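# Move a glass graduated cylinder from cart to bench

## Task

Pick a graduated cylinder off the cart's top tray and set it down standing upright on the work surface of the shelved bench. Every other cylinder must still be upright at the end. The task fails if any cylinder tips over, reaches the floor, or breaks; glass breaks if dropped more than a few centimetres or knocked hard. At the end the gripper must have released the cylinder and moved away, and it must stand on its own without the robot holding it. The robot itself must not topple or be left leaning.

## Robot and tools

Robot: a Hello Robot Stretch 4, about 1.6 m tall. It has an omni-wheel base (rim within 0.23 m of the base origin), a lift on a vertical mast, one arm that telescopes forward, a three-joint wrist (yaw, pitch, roll) and a two-finger gripper. There is a single arm, so every joint command is one flat set of named values, not per-arm lists. Cameras: head_camera, head_left_camera, head_right_camera (fisheye) and wrist_camera, all carried by the robot. Loose objects may occasionally get a small shove from outside.

Frames: the base frame sits on the floor under the base centre, x forward, y left, z up. hand_pose is reported in it, for a point centred between the fingers 0.015 m back from the tips; with all wrist joints at 0 its axes line up with the base frame. The reported hand position may be slightly wrong. The odometry frame is the base frame as it was when the scene began. Camera calibration lines give K, distortion and T_world_to_cam, where world means the base frame; these carry small errors, larger for the wrist camera when the arm is extended.

execute_actions: argument actions is a list holding exactly one action, or empty to just read state and images. Optional cameras lists which images to return (null, omitted or ["all"] gives all; [] gives none; an unknown name rejects the call). An action may contain:
- base: exactly one relative move from where the base last measured itself. {"translate_m": d} drives straight, metres, forward positive, -2 to 2. {"strafe_m": d} slides sideways, metres, left positive, -2 to 2. {"rotate_rad": d} spins in place, radians, counter-clockwise from above positive, -3.2 to 3.2.
- joints: absolute targets by name, not offsets. lift_m 0 to 1.2 m; arm_m 0 to 0.55 m of extension; wrist_yaw_rad -1.134 to 4.276 (0 forward, positive left, 3.14 tucked back, above 3.4 the arm may block it); wrist_pitch_rad -1.117 to 4.259 (0 level, 1.57 pointing down); wrist_roll_rad -1.117 to 4.259 (0 puts both fingers level, positive turns clockwise viewed from behind); gripper_m 0 to 0.08 m finger gap. Done tolerances: ±0.004 lift and arm, ±0.02 yaw and roll, ±0.05 pitch, ±0.002 gripper. Targets beyond range are clipped and flagged; other bad values or unknown keys reject the call with no motion.
- pace: "slow", "default", "fast" or "max" (base up to 0.1/0.3/0.4/0.6 m/s and 1/2/3/4 rad/s; slower when the lift is above 0.2, down to 0.3 m/s and 1 rad/s at 1.2).
- contact_limits: {"arm_m": value} from 0 (gentlest) to 0.75 (firmest), default 0.5; the arm halts on contact beyond that.
- end_of_arm alone: "enable_torque" revives wrist or gripper motors that shut off.
Base and joint motions in one action start together. Anything omitted may keep chasing its previous target without showing it. A good first move is lift_m 0.4 with wrist_yaw_rad 0 to unfold the wrist.

wait: seconds 0 to 10; the robot keeps its last command and the world carries on. zoom_image: camera plus region [x0, y0, x1, y1] in pixels of that camera's latest full image, at most 504 by 504. finished_scene: scene is the number of the current scene; it ends it irreversibly once the last command has been held, and its result reports success and the next task. Replying with no tool call ends everything. If resuming from a summary, first send an empty execute_actions to learn the scene and task. If a result reports a stop, later calls in the same reply are skipped.

Results: base_status and joint_status per motion: "done" (for the base, wheels turned the commanded amount even if slipping), "off_target" (resting short, may still push), "contact_stop_at_<key>" (hit something; that part goes slack, a lift may sag, wheels may roll), "limit_stop_at_<name>" (built-in limit; at tilt above 6 degrees lift, arm and wheels go slack and ignore commands; own_body means a self-collision guard, often with pitch below -0.2 and roll below -0.4 or above 4), "torque_fault" (motor limp until enable_torque). on_its_own lists uncommanded events; "held at" there means the held target. lidar_m: 12 ranges in metres, 30-degree sectors, first straight ahead then counter-clockwise (4th left, 7th rear, 10th right); "-" is nothing seen or closer than 0.25 m; it misses glass, thin legs and much behind. wrist_depth_mm: 7x7 median depths, 100 to 2000 mm, row-major from top left; glass is omitted. base_odometry heading -3.142 to 3.142, left positive; a gap above about 0.1 rad between turned_by_wheels and turned_by_imu signals a collision or slip. base_tilt in degrees (forward, right positive) has a fixed bias up to about 1.5. motor_effort is percent of maximum, bracket value the peak; wheel_0 to wheel_2 positive means turning right.

Gripping: command a gap smaller than the object; the fingers stop just past contact. While squeezing, gripper_m reads above the command and effort leaves 0; "off_target" after closing means something is held. Sustained effort beyond about 50 shuts the gripper motor off and can drop the load.

Avoid: dropping or bumping the glass, releasing it above the bench rather than on it, knocking the other cylinders, pressing the gripper into things (wrist torque fault), turning or driving with over 1 kg held and arm_m above 0.2, steady pushes with a high gripper or high contact limit, and finishing while still holding or touching the cylinder.

Each tool is called after "Call:" as name(argument=value, ...), one argument or row to a line, values as JSON.

## Session

Call:
execute_actions(
  actions=[],
)

Scene clock: 0.00 s.
base_odometry: x=+0.000 y=+0.000 heading=+0.000 (m, m, rad; odometry frame)
turned_by_wheels: +0.000 (rad since the last result)
turned_by_imu: +0.000 (rad since the last result)
base_tilt: forward=+0.1 right=-0.5 (deg)
lidar_m: 1.79 1.82 1.98 1.14 1.15 1.41 1.72 1.68 2.21 1.93 1.58 2.41
base_status: not commanded
joint_positions: lift_m=+0.274 arm_m=-0.001 wrist_yaw_rad=+3.146 wrist_pitch_rad=-0.010 wrist_roll_rad=-0.014 gripper_m=+0.040
joint_status: not commanded
motor_effort: lift_m=+18 arm_m=+0 wrist_yaw_rad=-1 wrist_pitch_rad=-8 wrist_roll_rad=+0 gripper_m=-1 wheel_0=+0 wheel_1=+0 wheel_2=+0 (%)
hand_pose: x=-0.0434 y=+0.0865 z=+0.4547 quat_wxyz=(-0.002, +0.005, -0.007, +1.000) (m; base frame)
wrist_depth_mm: - 139 268 - - - 1921 / - 119 147 - - - 1661 / - 117 146 - - - 1336 / - 131 181 - - - 1336 / 201 - - - - - 1336 / 220 1756 1756 1708 1618 1576 1336 / 220 1205 106 1138 125 - 1078
pictures: head_camera, head_left_camera, head_right_camera, wrist_camera
Images, in order (width x height): head_camera 420x560, head_left_camera 420x672, head_right_camera 420x672, wrist_camera 616x392.

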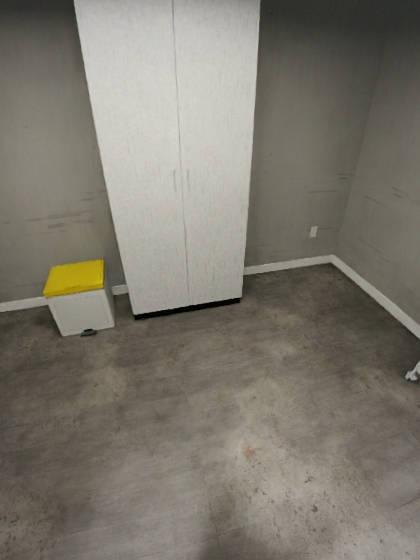

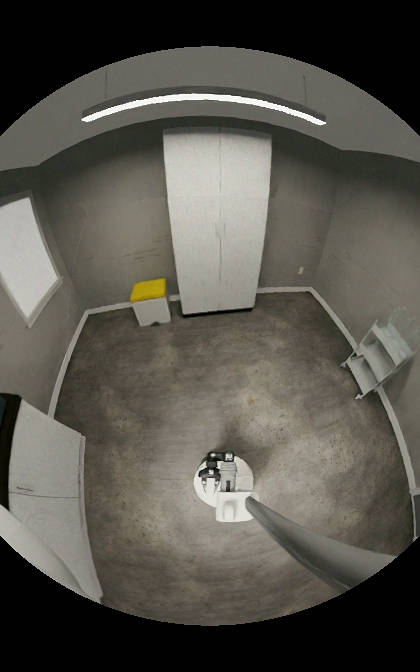

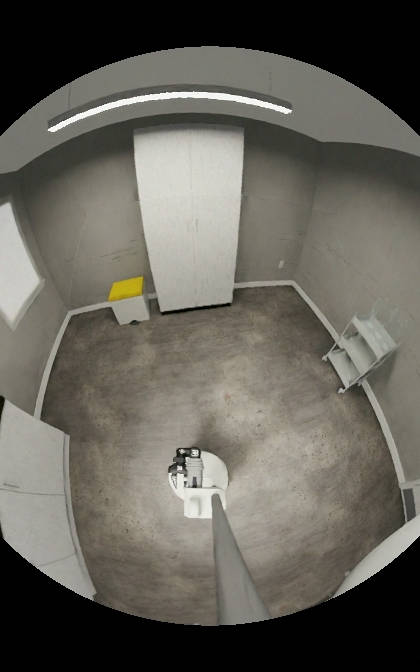

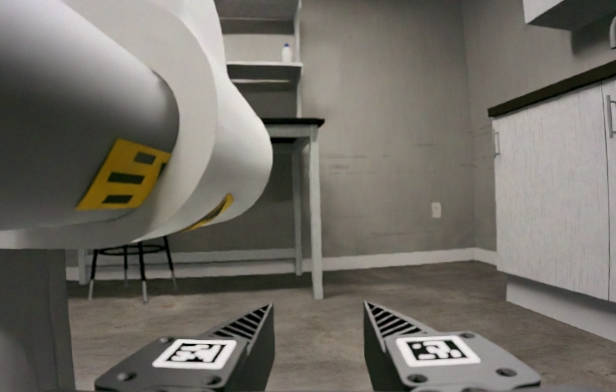

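Bench is behind; cart is to the front-right.

Call:
execute_actions(
  actions=[
    {"base":{"rotate_rad":-1.0},"joints":{"lift_m":0.9,"wrist_yaw_rad":0,"gripper_m":0.08}},
  ],
  cameras=["head_camera","wrist_camera"],
)

Scene clock: 5.27 s.
base_odometry: x=+0.000 y=+0.000 heading=-1.000 (m, m, rad; odometry frame)
turned_by_wheels: -1.000 (rad since the last result)
turned_by_imu: -1.013 (rad since the last result)
base_tilt: forward=+0.0 right=-0.6 (deg)
lidar_m: 1.55 2.48 1.79 1.84 1.93 1.13 1.16 1.47 1.66 1.71 2.16 1.96
base_status: done
joint_positions: lift_m=+0.900 arm_m=-0.001 wrist_yaw_rad=+0.000 wrist_pitch_rad=-0.010 wrist_roll_rad=-0.014 gripper_m=+0.080
joint_status: all done
motor_effort: lift_m=+22(22) arm_m=+0(0) wrist_yaw_rad=-2(7) wrist_pitch_rad=-8(8) wrist_roll_rad=+0(1) gripper_m=+1(4) wheel_0=+2(7) wheel_1=+1(6) wheel_2=+1(2) (%)
hand_pose: x=+0.3823 y=-0.0874 z=+1.0801 quat_wxyz=(+1.000, -0.007, -0.005, +0.000) (m; base frame)
wrist_depth_mm: - - - 1863 1756 1537 1430 / - - - 1863 1708 1576 1430 / - - - 1863 1708 1537 1464 / - - - 1921 1708 1537 1464 / - - - 1921 1756 1499 1464 / - - - 1708 1708 1576 1430 / - - 145 1618 1576 - -
pictures: head_camera, wrist_camera
camera_calibration (this result's frames):
wrist_camera: T_world_to_cam=[[0.0130108, -0.99982, -0.0138212, -0.0769592], [0.0109348, 0.0139638, -0.999843, 1.13621], [0.999856, 0.0128576, 0.0111145, -0.243982], [0, 0, 0, 1]] pos_world=[0.232524, -0.0896741, 1.13768]
Images, in order (width x height): head_camera 420x560, wrist_camera 616x392.

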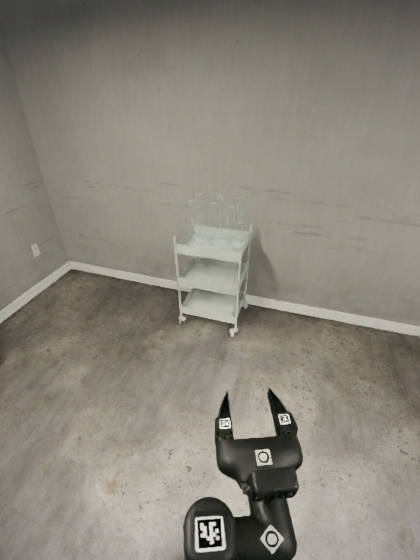

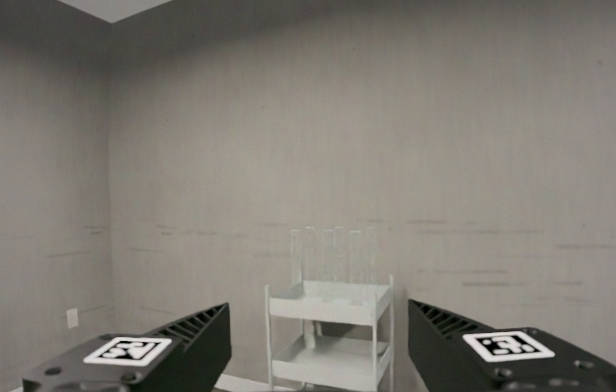

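Call:
execute_actions(
  actions=[
    {"base":{"translate_m":0.8},"joints":{"lift_m":0.75}},
  ],
  cameras=["head_camera","wrist_camera"],
)

Scene clock: 9.53 s.
base_odometry: x=+0.432 y=-0.673 heading=-1.000 (m, m, rad; odometry frame)
turned_by_wheels: +0.000 (rad since the last result)
turned_by_imu: +0.000 (rad since the last result)
base_tilt: forward=+0.1 right=-0.6 (deg)
lidar_m: 0.80 1.55 1.50 1.48 1.87 1.86 1.92 2.19 1.95 1.97 1.33 0.79
base_status: done
joint_positions: lift_m=+0.750 arm_m=-0.001 wrist_yaw_rad=+0.000 wrist_pitch_rad=-0.010 wrist_roll_rad=-0.014 gripper_m=+0.080
joint_status: all done
motor_effort: lift_m=+14(22) arm_m=+0(0) wrist_yaw_rad=-1(2) wrist_pitch_rad=-8(8) wrist_roll_rad=-1(1) gripper_m=+1(1) wheel_0=+1(9) wheel_1=+0(5) wheel_2=+1(8) (%)
hand_pose: x=+0.3823 y=-0.0874 z=+0.9307 quat_wxyz=(+1.000, -0.007, -0.005, +0.000) (m; base frame)
wrist_depth_mm: 1618 1336 1229 1078 991 891 820 / 1576 1366 1205 1078 976 891 831 / 1537 1366 1205 1060 976 891 831 / 1537 1366 1182 1098 991 891 831 / 1537 1397 1229 1078 991 878 820 / 1618 1397 1138 946 904 854 831 / - - 145 621 554 - -
pictures: head_camera, wrist_camera
camera_calibration (this result's frames):
wrist_camera: T_world_to_cam=[[0.0128174, -0.999822, -0.013821, -0.0789908], [0.0109375, 0.0139615, -0.999843, 0.986877], [0.999858, 0.0126642, 0.0111145, -0.242323], [0, 0, 0, 1]] pos_world=[0.232507, -0.0896862, 0.988323]
Images, in order (width x height): head_camera 420x560, wrist_camera 616x392.

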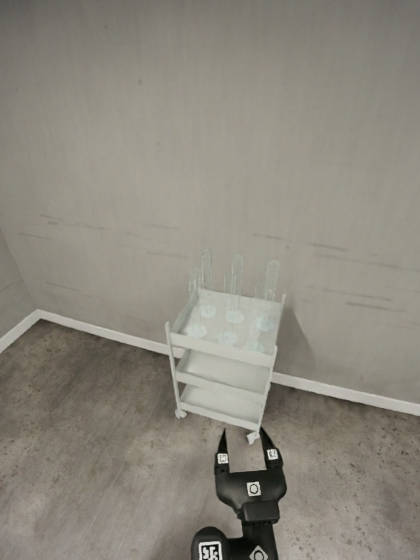

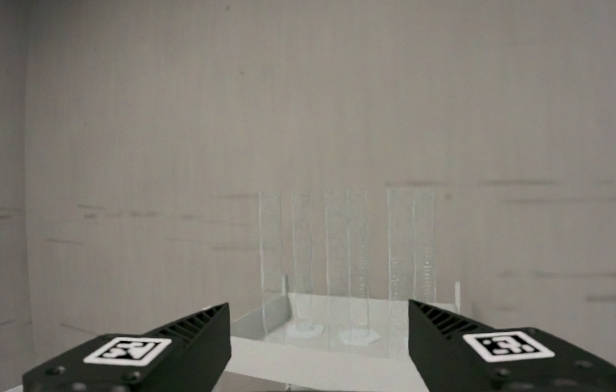

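Call:
zoom_image(
  camera="wrist_camera",
  region=[220, 160, 480, 392],
)

Call:
zoom_image(
  camera="head_camera",
  region=[150, 240, 300, 370],
)

Region (220, 160, 480, 392) of wrist_camera's 616x392 image, scaled by 1.938; it fills the top 450 rows of this view, and the rest is white.

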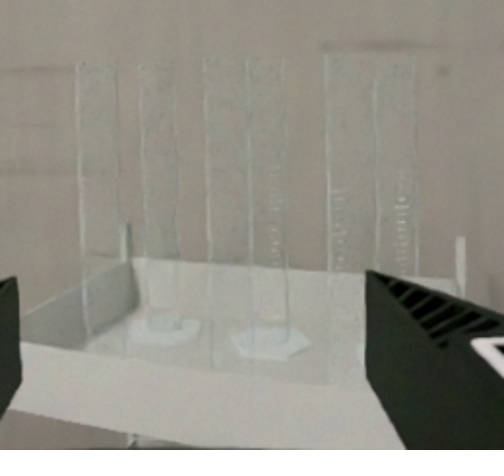

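Region (150, 240, 300, 370) of head_camera's 420x560 image, scaled by 3.360, with more detail than that image has; it fills the top 437 rows of this view, and the rest is white.

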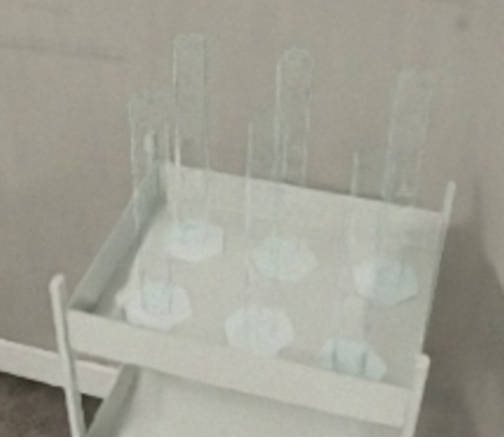

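Call:
execute_actions(
  actions=[
    {"base":{"strafe_m":0.06},"joints":{"arm_m":0.25}},
  ],
  cameras=["head_camera","wrist_camera"],
)

Scene clock: 11.67 s.
base_odometry: x=+0.483 y=-0.641 heading=-1.000 (m, m, rad; odometry frame)
turned_by_wheels: +0.000 (rad since the last result)
turned_by_imu: +0.000 (rad since the last result)
base_tilt: forward=+0.0 right=-0.7 (deg)
lidar_m: 0.82 1.58 1.46 1.45 1.80 1.87 1.91 2.22 1.99 2.05 1.38 0.80
base_status: done
joint_positions: lift_m=+0.750 arm_m=+0.249 wrist_yaw_rad=+0.000 wrist_pitch_rad=-0.010 wrist_roll_rad=-0.014 gripper_m=+0.080
joint_status: all done
motor_effort: lift_m=+14(15) arm_m=+7(7) wrist_yaw_rad=-1(0) wrist_pitch_rad=-8(8) wrist_roll_rad=-1(0) gripper_m=+1(1) wheel_0=+1(10) wheel_1=-1(8) wheel_2=+0(1) (%)
hand_pose: x=+0.6324 y=-0.0874 z=+0.9307 quat_wxyz=(+1.000, -0.007, -0.005, +0.000) (m; base frame)
wrist_depth_mm: 1255 1098 946 854 768 691 647 / 1229 1078 946 854 768 715 647 / 1229 1098 946 842 778 707 647 / 1229 1078 960 854 768 707 654 / 1229 1078 976 854 778 715 654 / 1308 1118 946 842 759 683 640 / - - 146 691 640 - -
pictures: head_camera, wrist_camera
camera_calibration (this result's frames):
wrist_camera: T_world_to_cam=[[0.0129427, -0.999821, -0.0138209, -0.0822482], [0.0109603, 0.0139631, -0.999842, 0.984133], [0.999856, 0.0127892, 0.0111391, -0.49234], [0, 0, 0, 1]] pos_world=[0.482548, -0.0896784, 0.988325]
Images, in order (width x height): head_camera 420x560, wrist_camera 616x392.

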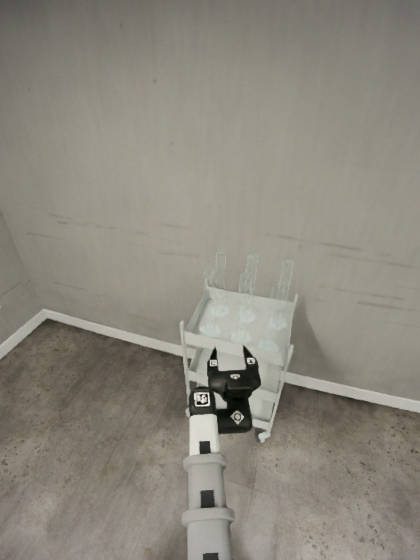

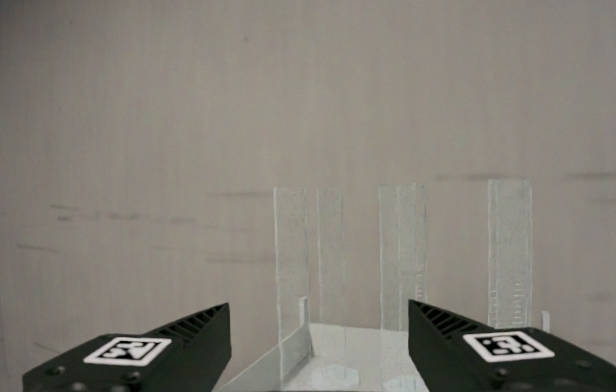

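Call:
execute_actions(
  actions=[
    {"base":{"strafe_m":0.028},"joints":{"arm_m":0.38}},
  ],
  cameras=["head_camera","wrist_camera"],
)

Call:
zoom_image(
  camera="head_camera",
  region=[160, 240, 310, 370],
)

Scene clock: 13.57 s.
base_odometry: x=+0.507 y=-0.625 heading=-1.000 (m, m, rad; odometry frame)
turned_by_wheels: +0.000 (rad since the last result)
turned_by_imu: +0.000 (rad since the last result)
base_tilt: forward=+0.2 right=-0.6 (deg)
lidar_m: 0.83 1.61 1.40 1.43 1.78 1.86 1.89 2.27 2.04 2.09 1.36 0.83
base_status: done
joint_positions: lift_m=+0.750 arm_m=+0.379 wrist_yaw_rad=+0.000 wrist_pitch_rad=-0.010 wrist_roll_rad=-0.014 gripper_m=+0.080
joint_status: all done
motor_effort: lift_m=+14(14) arm_m=+7(7) wrist_yaw_rad=-1(0) wrist_pitch_rad=-7(8) wrist_roll_rad=+0(2) gripper_m=+1(1) wheel_0=+2(7) wheel_1=-2(7) wheel_2=+0(1) (%)
hand_pose: x=+0.7623 y=-0.0874 z=+0.9307 quat_wxyz=(+1.000, -0.007, -0.005, +0.000) (m; base frame)
wrist_depth_mm: 1078 931 820 741 661 603 564 / 1060 917 809 741 654 609 559 / 1060 917 820 741 661 603 554 / 1042 931 831 723 661 609 559 / 1060 917 820 750 668 609 564 / 1078 946 788 741 661 597 559 / - - 145 707 564 - -
pictures: head_camera, wrist_camera
camera_calibration (this result's frames):
wrist_camera: T_world_to_cam=[[0.0129422, -0.999821, -0.0138207, -0.0839305], [0.0109699, 0.013963, -0.999842, 0.982702], [0.999856, 0.0127885, 0.0111487, -0.622318], [0, 0, 0, 1]] pos_world=[0.612535, -0.0896784, 0.988326]
Images, in order (width x height): head_camera 420x560, wrist_camera 616x392.

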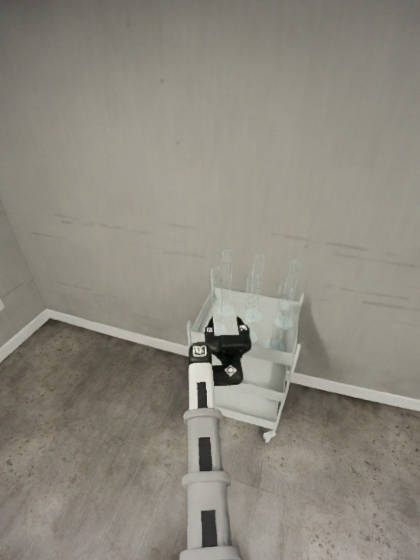

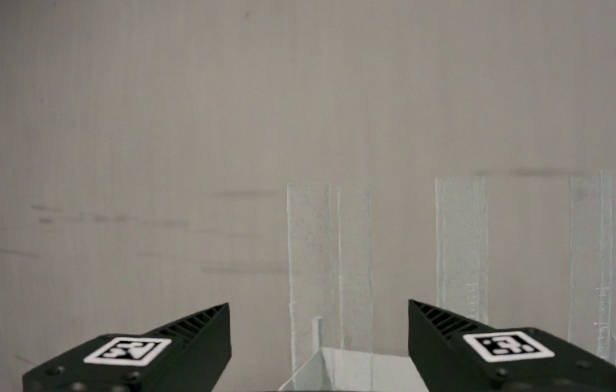

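Region (160, 240, 310, 370) of head_camera's 420x560 image, scaled by 3.360, with more detail than that image has; it fills the top 437 rows of this view, and the rest is white.

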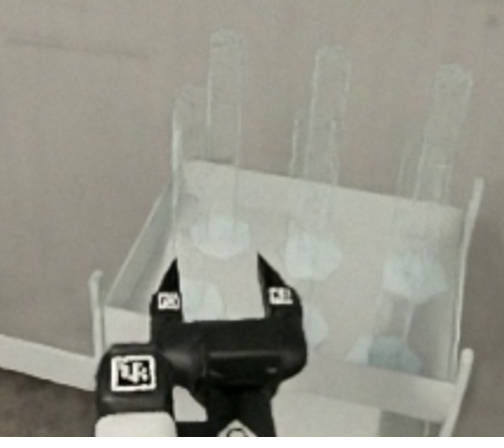

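Call:
execute_actions(
  actions=[
    {"joints":{"arm_m":0.46},"pace":"slow"},
  ],
  cameras=["wrist_camera"],
)

Scene clock: 15.77 s.
base_odometry: x=+0.507 y=-0.625 heading=-1.000 (m, m, rad; odometry frame)
turned_by_wheels: +0.000 (rad since the last result)
turned_by_imu: +0.000 (rad since the last result)
base_tilt: forward=+0.2 right=-0.6 (deg)
lidar_m: 0.82 1.60 1.40 1.43 1.76 1.88 1.91 2.29 2.04 2.05 1.35 0.82
base_status: not commanded
joint_positions: lift_m=+0.750 arm_m=+0.459 wrist_yaw_rad=+0.000 wrist_pitch_rad=-0.010 wrist_roll_rad=-0.014 gripper_m=+0.080
joint_status: all done
motor_effort: lift_m=+14(14) arm_m=+7(7) wrist_yaw_rad=-1(1) wrist_pitch_rad=-8(8) wrist_roll_rad=-2(1) gripper_m=+1(1) wheel_0=+2(2) wheel_1=-2(2) wheel_2=-1(0) (%)
hand_pose: x=+0.8423 y=-0.0874 z=+0.9307 quat_wxyz=(+1.000, -0.007, -0.005, +0.000) (m; base frame)
wrist_depth_mm: 960 842 741 640 585 530 496 / 946 831 732 654 585 535 496 / 946 831 732 654 591 535 492 / 946 842 723 654 591 539 496 / 960 842 723 661 585 544 500 / 960 831 715 661 585 525 500 / - - 145 654 585 - -
pictures: wrist_camera
camera_calibration (this result's frames):
wrist_camera: T_world_to_cam=[[0.0128182, -0.999822, -0.0138207, -0.0848877], [0.0109716, 0.0139616, -0.999842, 0.981824], [0.999858, 0.0126646, 0.0111487, -0.702292], [0, 0, 0, 1]] pos_world=[0.692508, -0.0896862, 0.988326]
Images, in order (width x height): wrist_camera 616x392.

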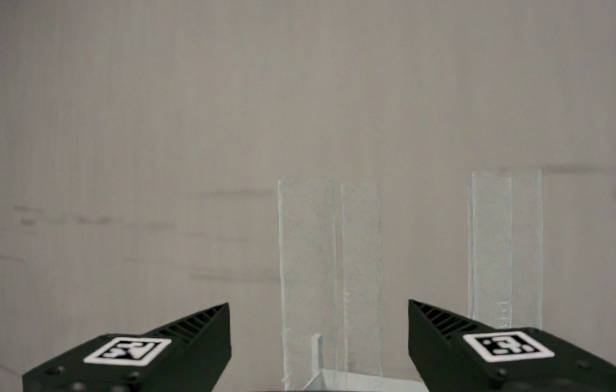

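Call:
execute_actions(
  actions=[
    {"joints":{"arm_m":0.51},"pace":"slow"},
  ],
  cameras=["wrist_camera","head_camera"],
)

Call:
zoom_image(
  camera="head_camera",
  region=[160, 240, 310, 370],
)

Scene clock: 26.90 s.
base_odometry: x=+0.507 y=-0.625 heading=-1.000 (m, m, rad; odometry frame)
turned_by_wheels: +0.000 (rad since the last result)
turned_by_imu: +0.000 (rad since the last result)
base_tilt: forward=+0.1 right=-0.6 (deg)
lidar_m: 0.83 1.58 1.40 1.44 1.78 1.85 1.88 2.27 2.04 2.07 1.40 0.81
base_status: not commanded
joint_positions: lift_m=+0.750 arm_m=+0.509 wrist_yaw_rad=+0.000 wrist_pitch_rad=-0.010 wrist_roll_rad=-0.014 gripper_m=+0.080
joint_status: all done
motor_effort: lift_m=+14(14) arm_m=+7(7) wrist_yaw_rad=-1(1) wrist_pitch_rad=-8(8) wrist_roll_rad=-1(1) gripper_m=+1(1) wheel_0=+2(2) wheel_1=-2(2) wheel_2=+0(0) (%)
hand_pose: x=+0.8923 y=-0.0874 z=+0.9307 quat_wxyz=(+1.000, -0.007, -0.005, +0.000) (m; base frame)
wrist_depth_mm: 878 759 668 597 535 488 459 / 878 759 661 597 544 492 455 / 878 768 676 603 539 492 459 / 866 759 668 597 549 500 459 / 878 759 668 603 549 496 455 / 891 778 654 603 539 484 462 / - - 146 609 549 - -
pictures: head_camera, wrist_camera
camera_calibration (this result's frames):
wrist_camera: T_world_to_cam=[[0.0128087, -0.999822, -0.0138208, -0.085522], [0.0109719, 0.0139616, -0.999842, 0.981275], [0.999858, 0.0126551, 0.0111487, -0.752283], [0, 0, 0, 1]] pos_world=[0.742505, -0.0896868, 0.988326]
Images, in order (width x height): head_camera 420x560, wrist_camera 616x392.

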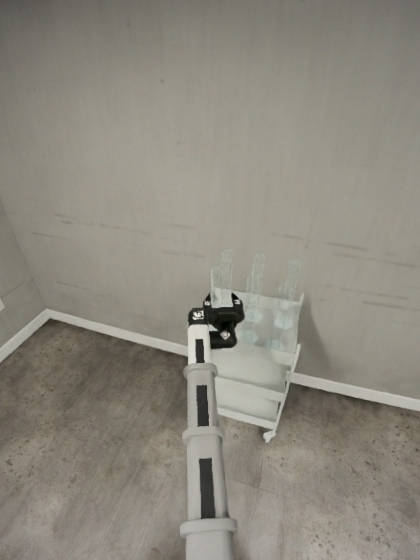

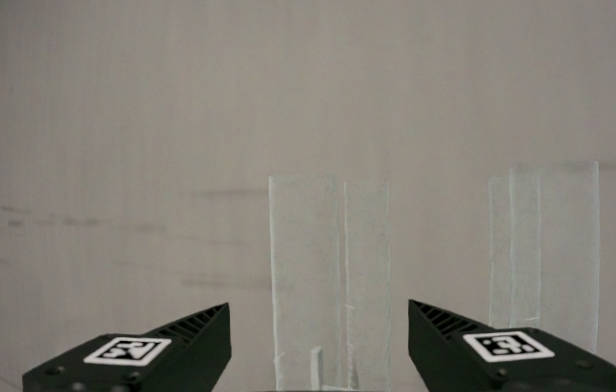

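Region (160, 240, 310, 370) of head_camera's 420x560 image, scaled by 3.360, with more detail than that image has; it fills the top 437 rows of this view, and the rest is white.

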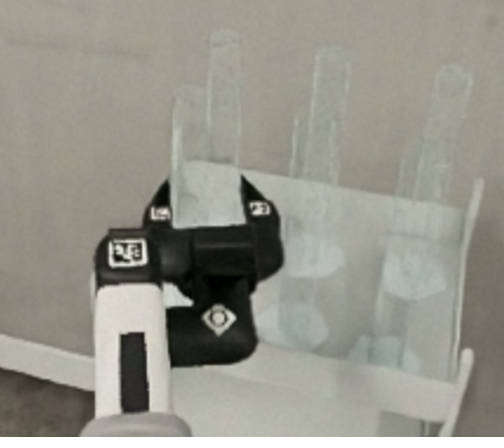

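Call:
execute_actions(
  actions=[
    {"joints":{"gripper_m":0.02},"pace":"slow"},
  ],
  cameras=["wrist_camera"],
)

Call:
execute_actions(
  actions=[
    {"joints":{"lift_m":0.90},"pace":"slow"},
  ],
  cameras=["wrist_camera","head_camera"],
)

Scene clock: 28.87 s.
base_odometry: x=+0.507 y=-0.625 heading=-1.000 (m, m, rad; odometry frame)
turned_by_wheels: +0.000 (rad since the last result)
turned_by_imu: +0.000 (rad since the last result)
base_tilt: forward=+0.2 right=-0.4 (deg)
lidar_m: 0.84 1.62 1.40 1.44 1.82 1.87 1.91 2.27 2.05 2.07 1.36 0.82
base_status: not commanded
joint_positions: lift_m=+0.750 arm_m=+0.509 wrist_yaw_rad=+0.000 wrist_pitch_rad=-0.010 wrist_roll_rad=-0.014 gripper_m=+0.020
joint_status: all done
motor_effort: lift_m=+14(14) arm_m=+7(7) wrist_yaw_rad=-1(1) wrist_pitch_rad=-8(8) wrist_roll_rad=-1(0) gripper_m=-3(1) wheel_0=+2(2) wheel_1=-2(2) wheel_2=-1(0) (%)
hand_pose: x=+0.8923 y=-0.0874 z=+0.9307 quat_wxyz=(+1.000, -0.007, -0.005, +0.000) (m; base frame)
wrist_depth_mm: 891 768 676 603 539 488 459 / 866 768 683 603 544 500 459 / 878 768 668 609 549 500 459 / 891 768 676 597 544 500 459 / 866 759 676 597 549 492 455 / 878 778 683 591 530 496 466 / 878 778 - 484 - 492 462
pictures: wrist_camera
camera_calibration (this result's frames):
wrist_camera: T_world_to_cam=[[0.0128088, -0.999822, -0.0138204, -0.0855224], [0.0109717, 0.0139613, -0.999842, 0.981275], [0.999858, 0.0126551, 0.0111486, -0.752283], [0, 0, 0, 1]] pos_world=[0.742505, -0.0896868, 0.988326]
Images, in order (width x height): wrist_camera 616x392.

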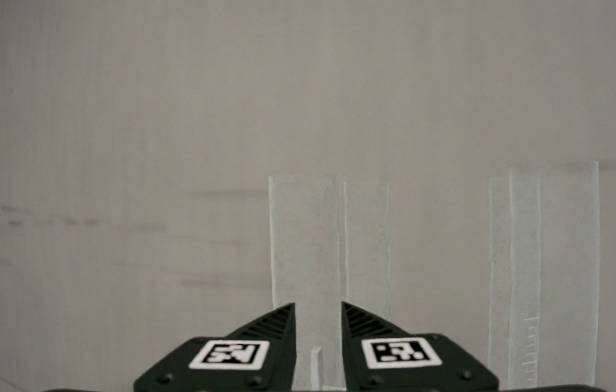

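Scene clock: 30.90 s.
base_odometry: x=+0.507 y=-0.625 heading=-1.000 (m, m, rad; odometry frame)
turned_by_wheels: +0.000 (rad since the last result)
turned_by_imu: +0.000 (rad since the last result)
base_tilt: forward=+0.3 right=-0.5 (deg)
lidar_m: 0.83 1.56 1.40 1.42 1.79 1.86 1.91 2.28 2.05 2.07 1.40 0.82
base_status: not commanded
joint_positions: lift_m=+0.900 arm_m=+0.509 wrist_yaw_rad=+0.000 wrist_pitch_rad=-0.010 wrist_roll_rad=-0.014 gripper_m=+0.020
joint_status: all done
motor_effort: lift_m=+22(23) arm_m=+8(7) wrist_yaw_rad=-1(1) wrist_pitch_rad=-8(8) wrist_roll_rad=-1(1) gripper_m=-4(3) wheel_0=+2(2) wheel_1=-2(2) wheel_2=+0(0) (%)
hand_pose: x=+0.8923 y=-0.0874 z=+1.0801 quat_wxyz=(+1.000, -0.007, -0.005, +0.000) (m; base frame)
wrist_depth_mm: 878 778 668 597 539 488 455 / 878 768 668 603 544 500 462 / 878 768 668 603 544 500 459 / 891 759 676 603 544 496 455 / 891 759 683 603 544 500 459 / 891 778 668 597 530 496 466 / 891 778 - 591 - 488 466
pictures: head_camera, wrist_camera
camera_calibration (this result's frames):
wrist_camera: T_world_to_cam=[[0.0128086, -0.999822, -0.0138205, -0.0834582], [0.0109718, 0.0139614, -0.999842, 1.1306], [0.999858, 0.012655, 0.0111486, -0.753952], [0, 0, 0, 1]] pos_world=[0.742509, -0.0896868, 1.13767]
Images, in order (width x height): head_camera 420x560, wrist_camera 616x392.

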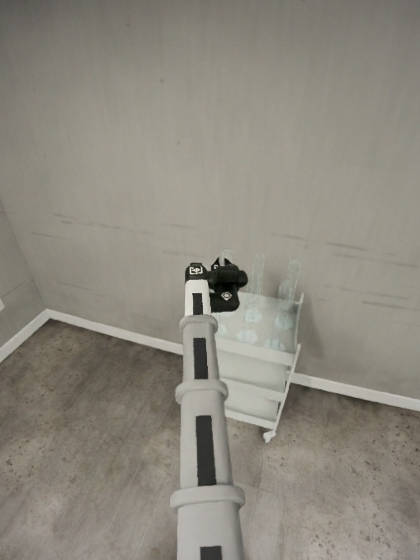

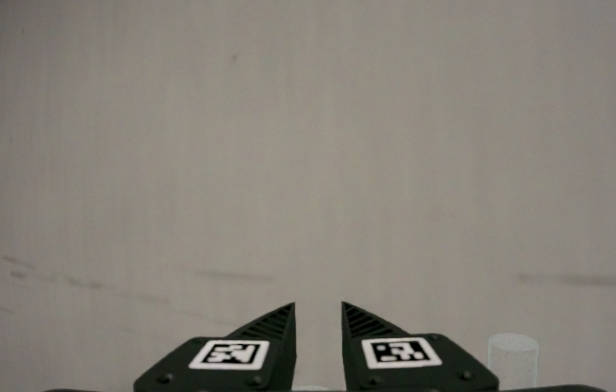

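Call:
execute_actions(
  actions=[
    {"joints":{"gripper_m":0.08,"lift_m":0.75}},
  ],
  cameras=[],
)

Call:
execute_actions(
  actions=[
    {"base":{"translate_m":0.05},"pace":"slow"},
  ],
  cameras=["wrist_camera"],
)

Scene clock: 32.73 s.
base_odometry: x=+0.507 y=-0.625 heading=-1.000 (m, m, rad; odometry frame)
turned_by_wheels: +0.000 (rad since the last result)
turned_by_imu: +0.000 (rad since the last result)
base_tilt: forward=+0.1 right=-0.6 (deg)
lidar_m: 0.83 1.60 1.42 1.44 1.80 1.85 1.91 2.27 2.04 2.07 1.39 0.82
base_status: not commanded
joint_positions: lift_m=+0.750 arm_m=+0.509 wrist_yaw_rad=+0.000 wrist_pitch_rad=-0.010 wrist_roll_rad=-0.014 gripper_m=+0.080
joint_status: all done
motor_effort: lift_m=+13(22) arm_m=+7(7) wrist_yaw_rad=-2(1) wrist_pitch_rad=-7(8) wrist_roll_rad=-1(2) gripper_m=+2(2) wheel_0=+2(2) wheel_1=-2(2) wheel_2=+0(1) (%)
hand_pose: x=+0.8923 y=-0.0874 z=+0.9308 quat_wxyz=(+1.000, -0.007, -0.005, +0.000) (m; base frame)
wrist_depth_mm: 866 768 676 603 539 488 459 / 878 768 668 603 544 492 459 / 891 759 676 597 549 492 455 / 904 759 668 603 544 496 462 / 878 759 676 603 539 500 459 / 904 768 654 609 549 480 466 / - - 145 597 544 - -
pictures: none
No camera images: the call's "cameras" was empty. Leave "cameras" out to get every camera's image.

Scene clock: 34.43 s.
base_odometry: x=+0.534 y=-0.667 heading=-1.000 (m, m, rad; odometry frame)
turned_by_wheels: +0.000 (rad since the last result)
turned_by_imu: +0.000 (rad since the last result)
base_tilt: forward=+0.1 right=-0.6 (deg)
lidar_m: 0.79 1.56 1.41 1.42 1.79 1.92 1.95 2.28 2.07 2.03 1.33 0.76
base_status: done
joint_positions: lift_m=+0.750 arm_m=+0.509 wrist_yaw_rad=+0.000 wrist_pitch_rad=-0.010 wrist_roll_rad=-0.014 gripper_m=+0.080
joint_status: not commanded
motor_effort: lift_m=+14(14) arm_m=+7(7) wrist_yaw_rad=-1(0) wrist_pitch_rad=-7(7) wrist_roll_rad=+0(0) gripper_m=+2(2) wheel_0=+2(3) wheel_1=+0(2) wheel_2=+0(6) (%)
hand_pose: x=+0.8923 y=-0.0874 z=+0.9308 quat_wxyz=(+1.000, -0.007, -0.005, +0.000) (m; base frame)
wrist_depth_mm: 798 699 621 549 500 449 418 / 798 699 615 544 492 452 421 / 809 707 603 549 500 455 418 / 820 691 609 554 496 455 427 / 809 707 621 549 500 459 421 / 809 707 597 554 500 442 424 / - - 145 549 504 - -
pictures: wrist_camera
camera_calibration (this result's frames):
wrist_camera: T_world_to_cam=[[0.0128086, -0.999822, -0.0138203, -0.0855218], [0.0109718, 0.0139612, -0.999842, 0.981331], [0.999858, 0.012655, 0.0111487, -0.752299], [0, 0, 0, 1]] pos_world=[0.742521, -0.0896868, 0.988381]
Images, in order (width x height): wrist_camera 616x392.

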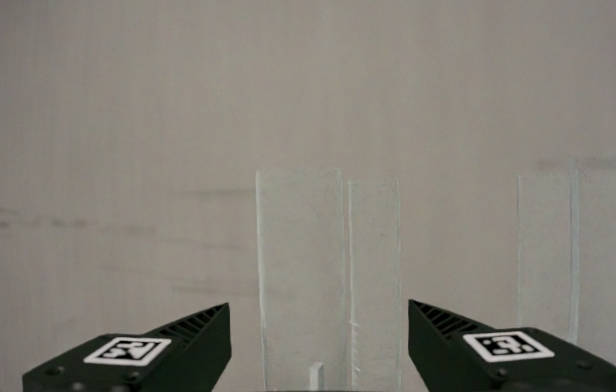

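Call:
execute_actions(
  actions=[
    {"joints":{"arm_m":0.53},"pace":"slow"},
  ],
  cameras=[],
)

Call:
execute_actions(
  actions=[
    {"joints":{"gripper_m":0.02},"pace":"slow"},
  ],
  cameras=["wrist_camera"],
)

Scene clock: 35.73 s.
base_odometry: x=+0.534 y=-0.667 heading=-1.000 (m, m, rad; odometry frame)
turned_by_wheels: +0.000 (rad since the last result)
turned_by_imu: +0.000 (rad since the last result)
base_tilt: forward=+0.0 right=-0.5 (deg)
lidar_m: 0.78 1.54 1.39 1.40 1.80 1.90 1.94 2.26 2.06 2.02 1.35 0.77
base_status: not commanded
joint_positions: lift_m=+0.750 arm_m=+0.529 wrist_yaw_rad=+0.000 wrist_pitch_rad=-0.010 wrist_roll_rad=-0.014 gripper_m=+0.080
joint_status: all done
motor_effort: lift_m=+14(14) arm_m=+7(7) wrist_yaw_rad=-1(1) wrist_pitch_rad=-7(8) wrist_roll_rad=-1(1) gripper_m=+1(2) wheel_0=+2(2) wheel_1=+0(0) wheel_2=+0(0) (%)
hand_pose: x=+0.9123 y=-0.0874 z=+0.9308 quat_wxyz=(+1.000, -0.007, -0.005, +0.000) (m; base frame)
wrist_depth_mm: 768 676 591 525 484 433 404 / 778 668 591 530 477 436 410 / 768 676 597 530 477 436 410 / 778 676 585 530 484 436 407 / 778 668 591 525 480 439 413 / 778 683 569 535 484 427 404 / - - 145 530 480 - -
pictures: none
No camera images: the call's "cameras" was empty. Leave "cameras" out to get every camera's image.

Scene clock: 37.40 s.
base_odometry: x=+0.534 y=-0.667 heading=-1.000 (m, m, rad; odometry frame)
turned_by_wheels: +0.000 (rad since the last result)
turned_by_imu: +0.000 (rad since the last result)
base_tilt: forward=+0.1 right=-0.6 (deg)
lidar_m: 0.80 1.53 1.39 1.42 1.79 1.92 1.94 2.31 2.06 2.00 1.31 0.76
base_status: not commanded
joint_positions: lift_m=+0.750 arm_m=+0.529 wrist_yaw_rad=+0.000 wrist_pitch_rad=-0.010 wrist_roll_rad=-0.014 gripper_m=+0.040
joint_status: gripper_m off_target (ended at +0.040, target +0.020)
on_its_own: gripper_m is held at +0.035, not at your +0.020, by its contact guard: the fingers met something
motor_effort: lift_m=+14(14) arm_m=+7(7) wrist_yaw_rad=-3(2) wrist_pitch_rad=-7(8) wrist_roll_rad=-1(1) gripper_m=-34(35) wheel_0=+2(2) wheel_1=+0(0) wheel_2=+0(0) (%)
hand_pose: x=+0.9124 y=-0.0873 z=+0.9308 quat_wxyz=(+1.000, -0.007, -0.005, +0.000) (m; base frame)
wrist_depth_mm: 768 668 597 530 480 433 404 / 778 668 585 525 480 436 407 / 768 683 591 525 484 433 410 / 778 676 591 525 480 442 404 / 788 676 597 530 477 436 410 / 798 683 597 525 473 439 410 / 798 699 107 535 127 - 407
pictures: wrist_camera
camera_calibration (this result's frames):
wrist_camera: T_world_to_cam=[[0.0132353, -0.999817, -0.0138286, -0.0860686], [0.0109658, 0.0139742, -0.999842, 0.981116], [0.999852, 0.0130815, 0.0111487, -0.772284], [0, 0, 0, 1]] pos_world=[0.762551, -0.0896605, 0.988381]
Images, in order (width x height): wrist_camera 616x392.

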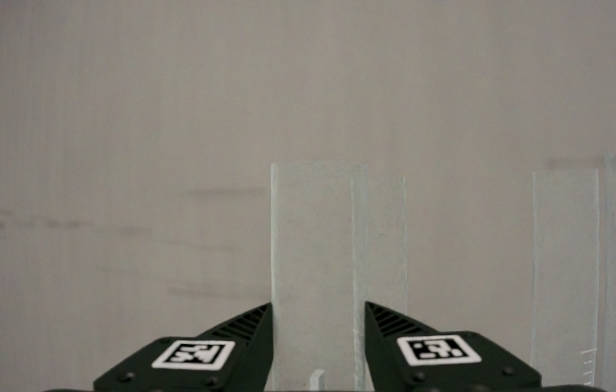

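Gripped. Lift, retract, turn.

Call:
execute_actions(
  actions=[
    {"joints":{"lift_m":0.95},"pace":"slow"},
  ],
  cameras=[],
)

Call:
execute_actions(
  actions=[
    {"joints":{"arm_m":0.0}},
  ],
  cameras=["head_camera"],
)

Call:
execute_actions(
  actions=[
    {"base":{"rotate_rad":-2.2},"pace":"slow"},
  ],
  cameras=["head_camera","wrist_camera"],
)

Scene clock: 39.90 s.
base_odometry: x=+0.534 y=-0.667 heading=-1.000 (m, m, rad; odometry frame)
turned_by_wheels: +0.000 (rad since the last result)
turned_by_imu: +0.000 (rad since the last result)
base_tilt: forward=+0.1 right=-0.7 (deg)
lidar_m: 0.80 1.55 1.41 1.41 1.79 1.91 1.95 2.29 2.05 2.01 1.32 0.76
base_status: not commanded
joint_positions: lift_m=+0.950 arm_m=+0.529 wrist_yaw_rad=+0.000 wrist_pitch_rad=-0.008 wrist_roll_rad=-0.014 gripper_m=+0.040
joint_status: all done
on_its_own: gripper_m is held at +0.035, not at your +0.020, by its contact guard: the fingers met something
motor_effort: lift_m=+23(24) arm_m=+7(7) wrist_yaw_rad=-2(2) wrist_pitch_rad=-14(13) wrist_roll_rad=+0(2) gripper_m=-34(35) wheel_0=+2(2) wheel_1=+0(0) wheel_2=+0(0) (%)
hand_pose: x=+0.9123 y=-0.0874 z=+1.1296 quat_wxyz=(+1.000, -0.007, -0.004, +0.000) (m; base frame)
wrist_depth_mm: 778 668 591 530 473 430 404 / 768 668 591 530 477 430 404 / 768 683 591 530 480 436 407 / 788 676 591 530 480 439 404 / 778 676 597 530 480 436 407 / 798 691 591 535 469 439 410 / 798 699 107 525 127 - 407
pictures: none
No camera images: the call's "cameras" was empty. Leave "cameras" out to get every camera's image.

Scene clock: 42.50 s.
base_odometry: x=+0.534 y=-0.667 heading=-1.000 (m, m, rad; odometry frame)
turned_by_wheels: +0.000 (rad since the last result)
turned_by_imu: +0.000 (rad since the last result)
base_tilt: forward=+0.0 right=-0.6 (deg)
lidar_m: 0.36 1.55 1.39 1.42 1.79 1.90 1.95 2.29 2.04 2.02 1.34 0.78
base_status: not commanded
joint_positions: lift_m=+0.950 arm_m=+0.001 wrist_yaw_rad=+0.000 wrist_pitch_rad=-0.008 wrist_roll_rad=-0.014 gripper_m=+0.040
joint_status: all done
on_its_own: gripper_m is held at +0.035, not at your +0.020, by its contact guard: the fingers met something
motor_effort: lift_m=+23(23) arm_m=-7(8) wrist_yaw_rad=-1(1) wrist_pitch_rad=-14(14) wrist_roll_rad=+0(1) gripper_m=-34(34) wheel_0=+2(2) wheel_1=+0(0) wheel_2=+0(0) (%)
hand_pose: x=+0.3848 y=-0.0874 z=+1.1295 quat_wxyz=(+1.000, -0.007, -0.004, +0.000) (m; base frame)
wrist_depth_mm: 1576 1336 1182 1060 960 878 809 / 1537 1366 1138 1060 960 866 809 / 1576 1366 1160 1060 976 878 820 / 1618 1366 1205 1042 976 878 820 / 1537 1366 1182 1098 960 866 820 / 1576 1336 1182 1060 931 878 820 / 1576 1397 107 1060 127 - 798
pictures: head_camera
Images, in order (width x height): head_camera 420x560.

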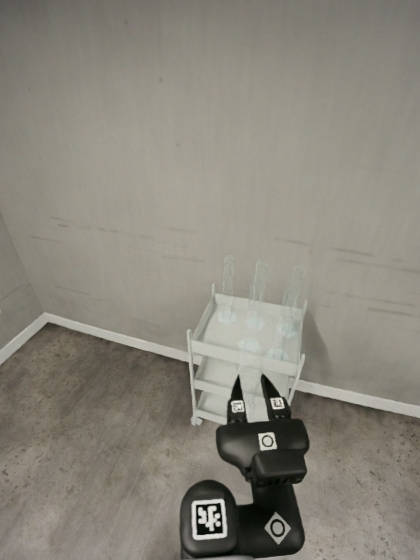

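Scene clock: 45.97 s.
base_odometry: x=+0.534 y=-0.667 heading=+3.084 (m, m, rad; odometry frame)
turned_by_wheels: -2.200 (rad since the last result)
turned_by_imu: -2.229 (rad since the last result)
base_tilt: forward=+0.1 right=-0.7 (deg)
lidar_m: 2.04 2.04 1.40 0.78 0.76 1.41 1.85 1.39 1.67 1.92 1.92 2.23
base_status: done
joint_positions: lift_m=+0.950 arm_m=+0.001 wrist_yaw_rad=+0.000 wrist_pitch_rad=-0.008 wrist_roll_rad=-0.014 gripper_m=+0.040
joint_status: not commanded
on_its_own: gripper_m is held at +0.035, not at your +0.020, by its contact guard: the fingers met something
motor_effort: lift_m=+23(23) arm_m=-7(7) wrist_yaw_rad=+0(1) wrist_pitch_rad=-14(14) wrist_roll_rad=-1(1) gripper_m=-34(34) wheel_0=+1(3) wheel_1=+1(4) wheel_2=+0(3) (%)
hand_pose: x=+0.3848 y=-0.0875 z=+1.1296 quat_wxyz=(+1.000, -0.007, -0.004, +0.000) (m; base frame)
wrist_depth_mm: - - - - - - - / - - - - - - - / - - - - - - - / - - - - - - - / - - - - - - - / - - - - - - - / - - 107 - 127 - -
pictures: head_camera, wrist_camera
camera_calibration (this result's frames):
wrist_camera: T_world_to_cam=[[0.0126221, -0.999825, -0.0138416, -0.0762112], [0.00886552, 0.013954, -0.999863, 1.18651], [0.999881, 0.0124977, 0.00904009, -0.244694], [0, 0, 0, 1]] pos_world=[0.235108, -0.0896964, 1.18751]
Images, in order (width x height): head_camera 420x560, wrist_camera 616x392.

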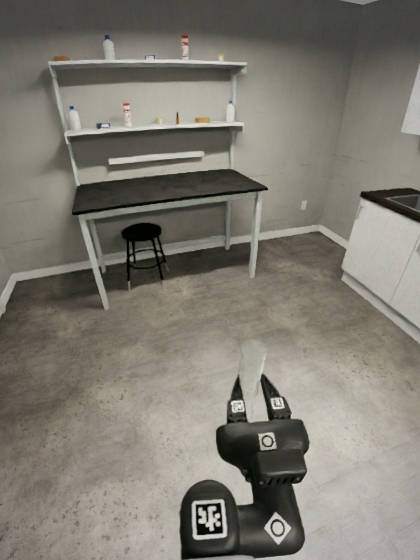

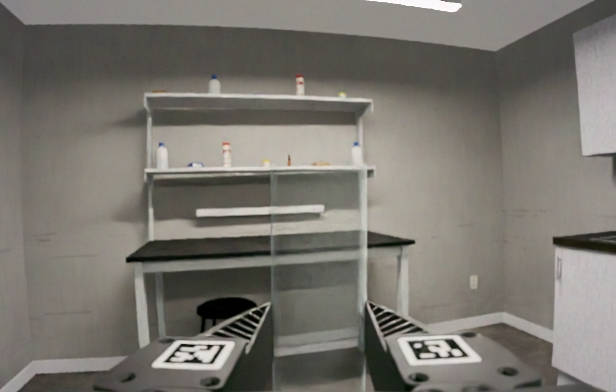

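Call:
execute_actions(
  actions=[
    {"base":{"translate_m":1.45},"joints":{"lift_m":1.0}},
  ],
  cameras=["head_camera","wrist_camera"],
)

Call:
execute_actions(
  actions=[
    {"joints":{"arm_m":0.45}},
  ],
  cameras=["head_camera"],
)

Scene clock: 52.43 s.
base_odometry: x=-0.914 y=-0.584 heading=+3.084 (m, m, rad; odometry frame)
turned_by_wheels: +0.000 (rad since the last result)
turned_by_imu: +0.001 (rad since the last result)
base_tilt: forward=+0.0 right=-0.7 (deg)
lidar_m: 0.37 0.66 0.74 1.56 1.56 1.76 2.80 2.81 1.82 1.52 1.53 0.78
base_status: done
joint_positions: lift_m=+1.000 arm_m=+0.001 wrist_yaw_rad=+0.000 wrist_pitch_rad=-0.008 wrist_roll_rad=-0.014 gripper_m=+0.040
joint_status: all done
on_its_own: gripper_m is held at +0.035, not at your +0.020, by its contact guard: the fingers met something
motor_effort: lift_m=+22(24) arm_m=-7(7) wrist_yaw_rad=-2(1) wrist_pitch_rad=-13(14) wrist_roll_rad=-3(0) gripper_m=-35(35) wheel_0=+1(5) wheel_1=-1(4) wheel_2=+2(9) (%)
hand_pose: x=+0.3848 y=-0.0874 z=+1.1796 quat_wxyz=(+1.000, -0.007, -0.004, +0.000) (m; base frame)
wrist_depth_mm: 1138 1182 1229 1255 1255 1464 1537 / 1118 1182 1281 1336 1366 1464 1537 / 1098 1160 1255 1281 1336 1464 1576 / 1098 1160 1205 1255 1366 1499 1499 / 1098 1138 1229 1336 1336 1464 1537 / 1025 1060 1060 1042 1025 1430 1576 / 715 732 107 676 127 - 676
pictures: head_camera, wrist_camera
camera_calibration (this result's frames):
wrist_camera: T_world_to_cam=[[0.0128833, -0.999821, -0.0138414, -0.0755636], [0.00886639, 0.0139562, -0.999863, 1.23651], [0.999878, 0.0127588, 0.00904461, -0.245107], [0, 0, 0, 1]] pos_world=[0.235087, -0.0896799, 1.23752]
Images, in order (width x height): head_camera 420x560, wrist_camera 616x392.

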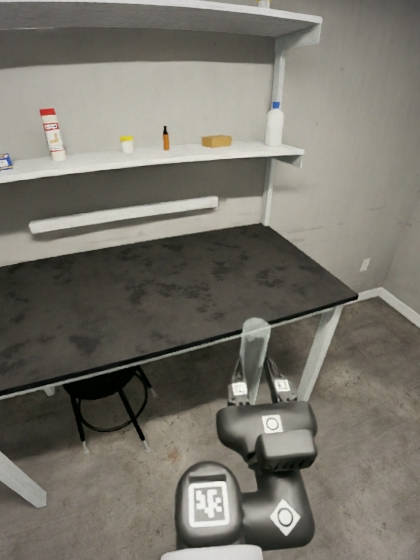

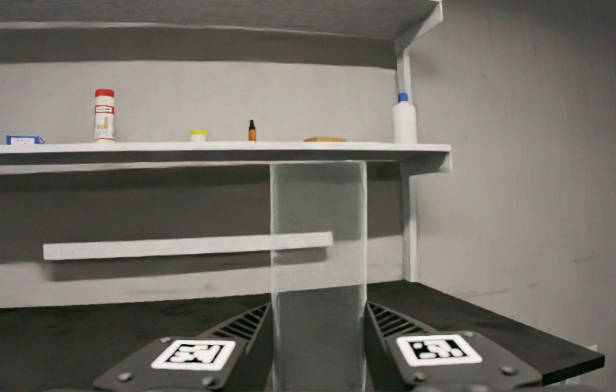

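Scene clock: 54.83 s.
base_odometry: x=-0.914 y=-0.584 heading=+3.084 (m, m, rad; odometry frame)
turned_by_wheels: +0.000 (rad since the last result)
turned_by_imu: +0.000 (rad since the last result)
base_tilt: forward=+0.0 right=-0.6 (deg)
lidar_m: 0.64 0.65 0.78 1.55 1.58 1.75 2.81 2.81 1.81 1.53 1.53 0.77
base_status: not commanded
joint_positions: lift_m=+1.000 arm_m=+0.449 wrist_yaw_rad=+0.000 wrist_pitch_rad=-0.010 wrist_roll_rad=-0.014 gripper_m=+0.040
joint_status: all done
on_its_own: gripper_m is held at +0.035, not at your +0.020, by its contact guard: the fingers met something
motor_effort: lift_m=+22(23) arm_m=+7(9) wrist_yaw_rad=-1(0) wrist_pitch_rad=-10(15) wrist_roll_rad=+0(1) gripper_m=-34(34) wheel_0=+1(1) wheel_1=-1(1) wheel_2=+2(2) (%)
hand_pose: x=+0.8323 y=-0.0874 z=+1.1799 quat_wxyz=(+1.000, -0.007, -0.005, +0.000) (m; base frame)
wrist_depth_mm: 741 778 820 878 904 976 1025 / 732 759 809 854 891 976 1042 / 654 699 768 798 820 691 1042 / 715 768 809 854 904 976 991 / 723 759 798 854 891 976 1008 / 741 768 798 866 917 976 1025 / 723 768 107 691 127 - 1042
pictures: head_camera
Images, in order (width x height): head_camera 420x560.

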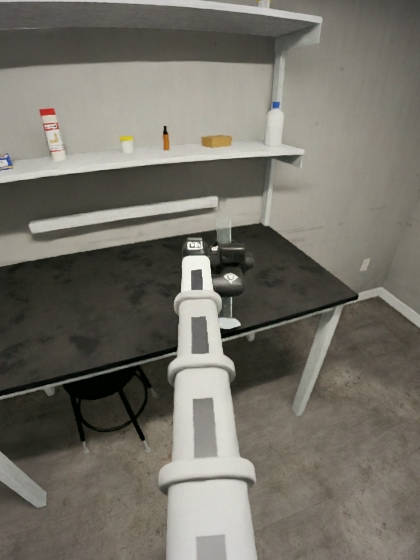

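Call:
execute_actions(
  actions=[
    {"joints":{"lift_m":1.02},"pace":"slow"},
  ],
  cameras=["head_camera","wrist_camera"],
)

Call:
zoom_image(
  camera="head_camera",
  region=[150, 200, 310, 350],
)

Scene clock: 55.87 s.
base_odometry: x=-0.914 y=-0.584 heading=+3.084 (m, m, rad; odometry frame)
turned_by_wheels: +0.000 (rad since the last result)
turned_by_imu: +0.000 (rad since the last result)
base_tilt: forward=+0.1 right=-0.5 (deg)
lidar_m: 0.64 0.65 0.76 1.57 1.57 1.74 2.82 2.82 1.80 1.53 1.52 0.78
base_status: not commanded
joint_positions: lift_m=+1.020 arm_m=+0.449 wrist_yaw_rad=+0.000 wrist_pitch_rad=-0.009 wrist_roll_rad=-0.014 gripper_m=+0.040
joint_status: all done
on_its_own: gripper_m is held at +0.035, not at your +0.020, by its contact guard: the fingers met something
motor_effort: lift_m=+23(24) arm_m=+7(7) wrist_yaw_rad=-1(1) wrist_pitch_rad=-12(12) wrist_roll_rad=+0(1) gripper_m=-34(34) wheel_0=+1(1) wheel_1=-1(1) wheel_2=+2(2) (%)
hand_pose: x=+0.8323 y=-0.0874 z=+1.1997 quat_wxyz=(+1.000, -0.007, -0.004, +0.000) (m; base frame)
wrist_depth_mm: 732 768 809 842 904 991 1042 / 732 778 809 854 904 976 1025 / 549 597 634 668 699 707 1025 / 732 778 831 854 904 960 1042 / 732 759 809 854 917 976 1025 / 723 759 809 842 904 976 1042 / 732 778 107 723 127 - 1042
pictures: head_camera, wrist_camera
camera_calibration (this result's frames):
wrist_camera: T_world_to_cam=[[0.0128326, -0.999824, -0.0136875, -0.0812066], [0.00956782, 0.0138108, -0.999859, 1.25206], [0.999872, 0.0126998, 0.00974336, -0.693645], [0, 0, 0, 1]] pos_world=[0.682619, -0.0896751, 1.25753]
Images, in order (width x height): head_camera 420x560, wrist_camera 616x392.

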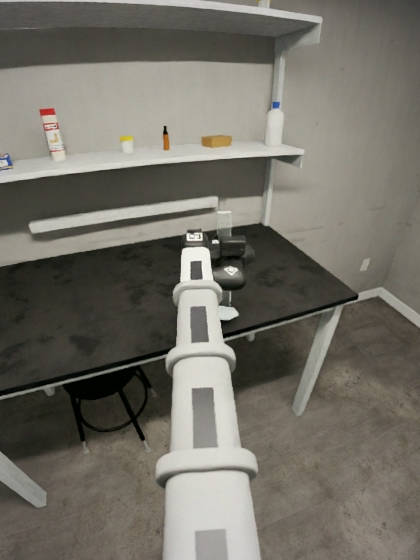

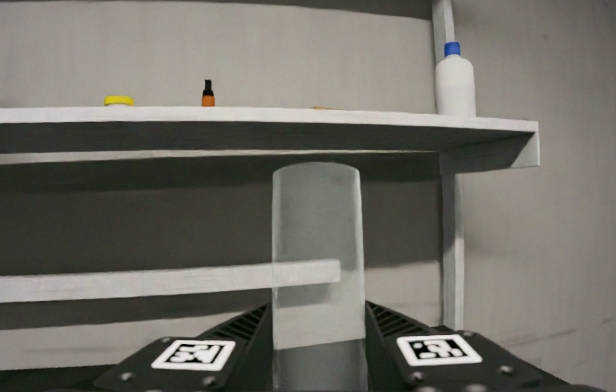

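Region (150, 200, 310, 350) of head_camera's 420x560 image, scaled by 3.150, with more detail than that image has; it fills the top 472 rows of this view, and the rest is white.

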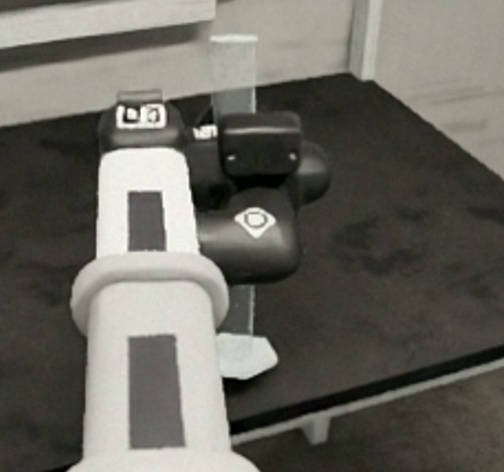

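Call:
execute_actions(
  actions=[
    {"joints":{"lift_m":1.04,"wrist_pitch_rad":-0.15},"pace":"slow"},
  ],
  cameras=["head_camera"],
)

Call:
zoom_image(
  camera="head_camera",
  region=[150, 200, 310, 350],
)

Scene clock: 57.03 s.
base_odometry: x=-0.914 y=-0.584 heading=+3.084 (m, m, rad; odometry frame)
turned_by_wheels: +0.000 (rad since the last result)
turned_by_imu: +0.000 (rad since the last result)
base_tilt: forward=+0.0 right=-0.6 (deg)
lidar_m: 0.66 0.65 0.75 1.53 1.57 1.74 2.81 2.81 1.79 1.54 1.54 0.78
base_status: not commanded
joint_positions: lift_m=+1.040 arm_m=+0.449 wrist_yaw_rad=+0.000 wrist_pitch_rad=-0.145 wrist_roll_rad=-0.014 gripper_m=+0.039
joint_status: all done
on_its_own: gripper_m is held at +0.035, not at your +0.020, by its contact guard: the fingers met something
motor_effort: lift_m=+23(24) arm_m=+7(7) wrist_yaw_rad=-2(1) wrist_pitch_rad=-14(15) wrist_roll_rad=-1(0) gripper_m=-32(34) wheel_0=+1(1) wheel_1=-1(1) wheel_2=+2(2) (%)
hand_pose: x=+0.8301 y=-0.0874 z=+1.2486 quat_wxyz=(+0.997, -0.007, -0.073, +0.000) (m; base frame)
wrist_depth_mm: 788 842 891 891 917 1060 1118 / 778 820 854 946 960 1060 1098 / 759 809 854 891 946 1025 1078 / 603 627 647 683 732 723 1060 / 750 768 820 854 904 946 1025 / 732 759 788 831 878 931 991 / 654 668 107 820 126 - 976
pictures: head_camera
Images, in order (width x height): head_camera 420x560.

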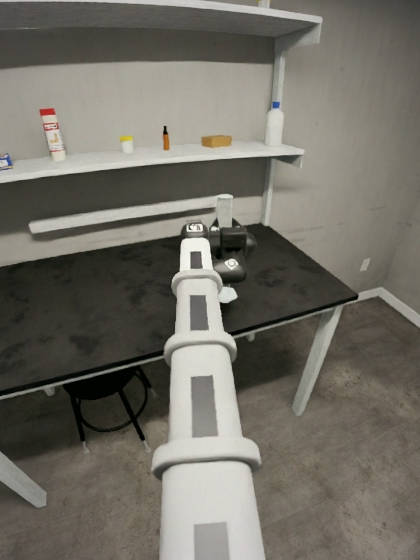

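Region (150, 200, 310, 350) of head_camera's 420x560 image, scaled by 3.150, with more detail than that image has; it fills the top 472 rows of this view, and the rest is white.

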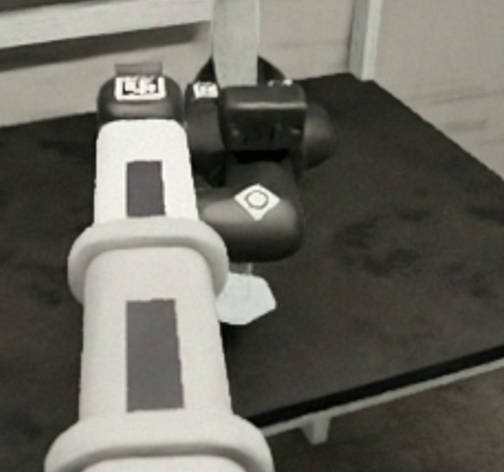

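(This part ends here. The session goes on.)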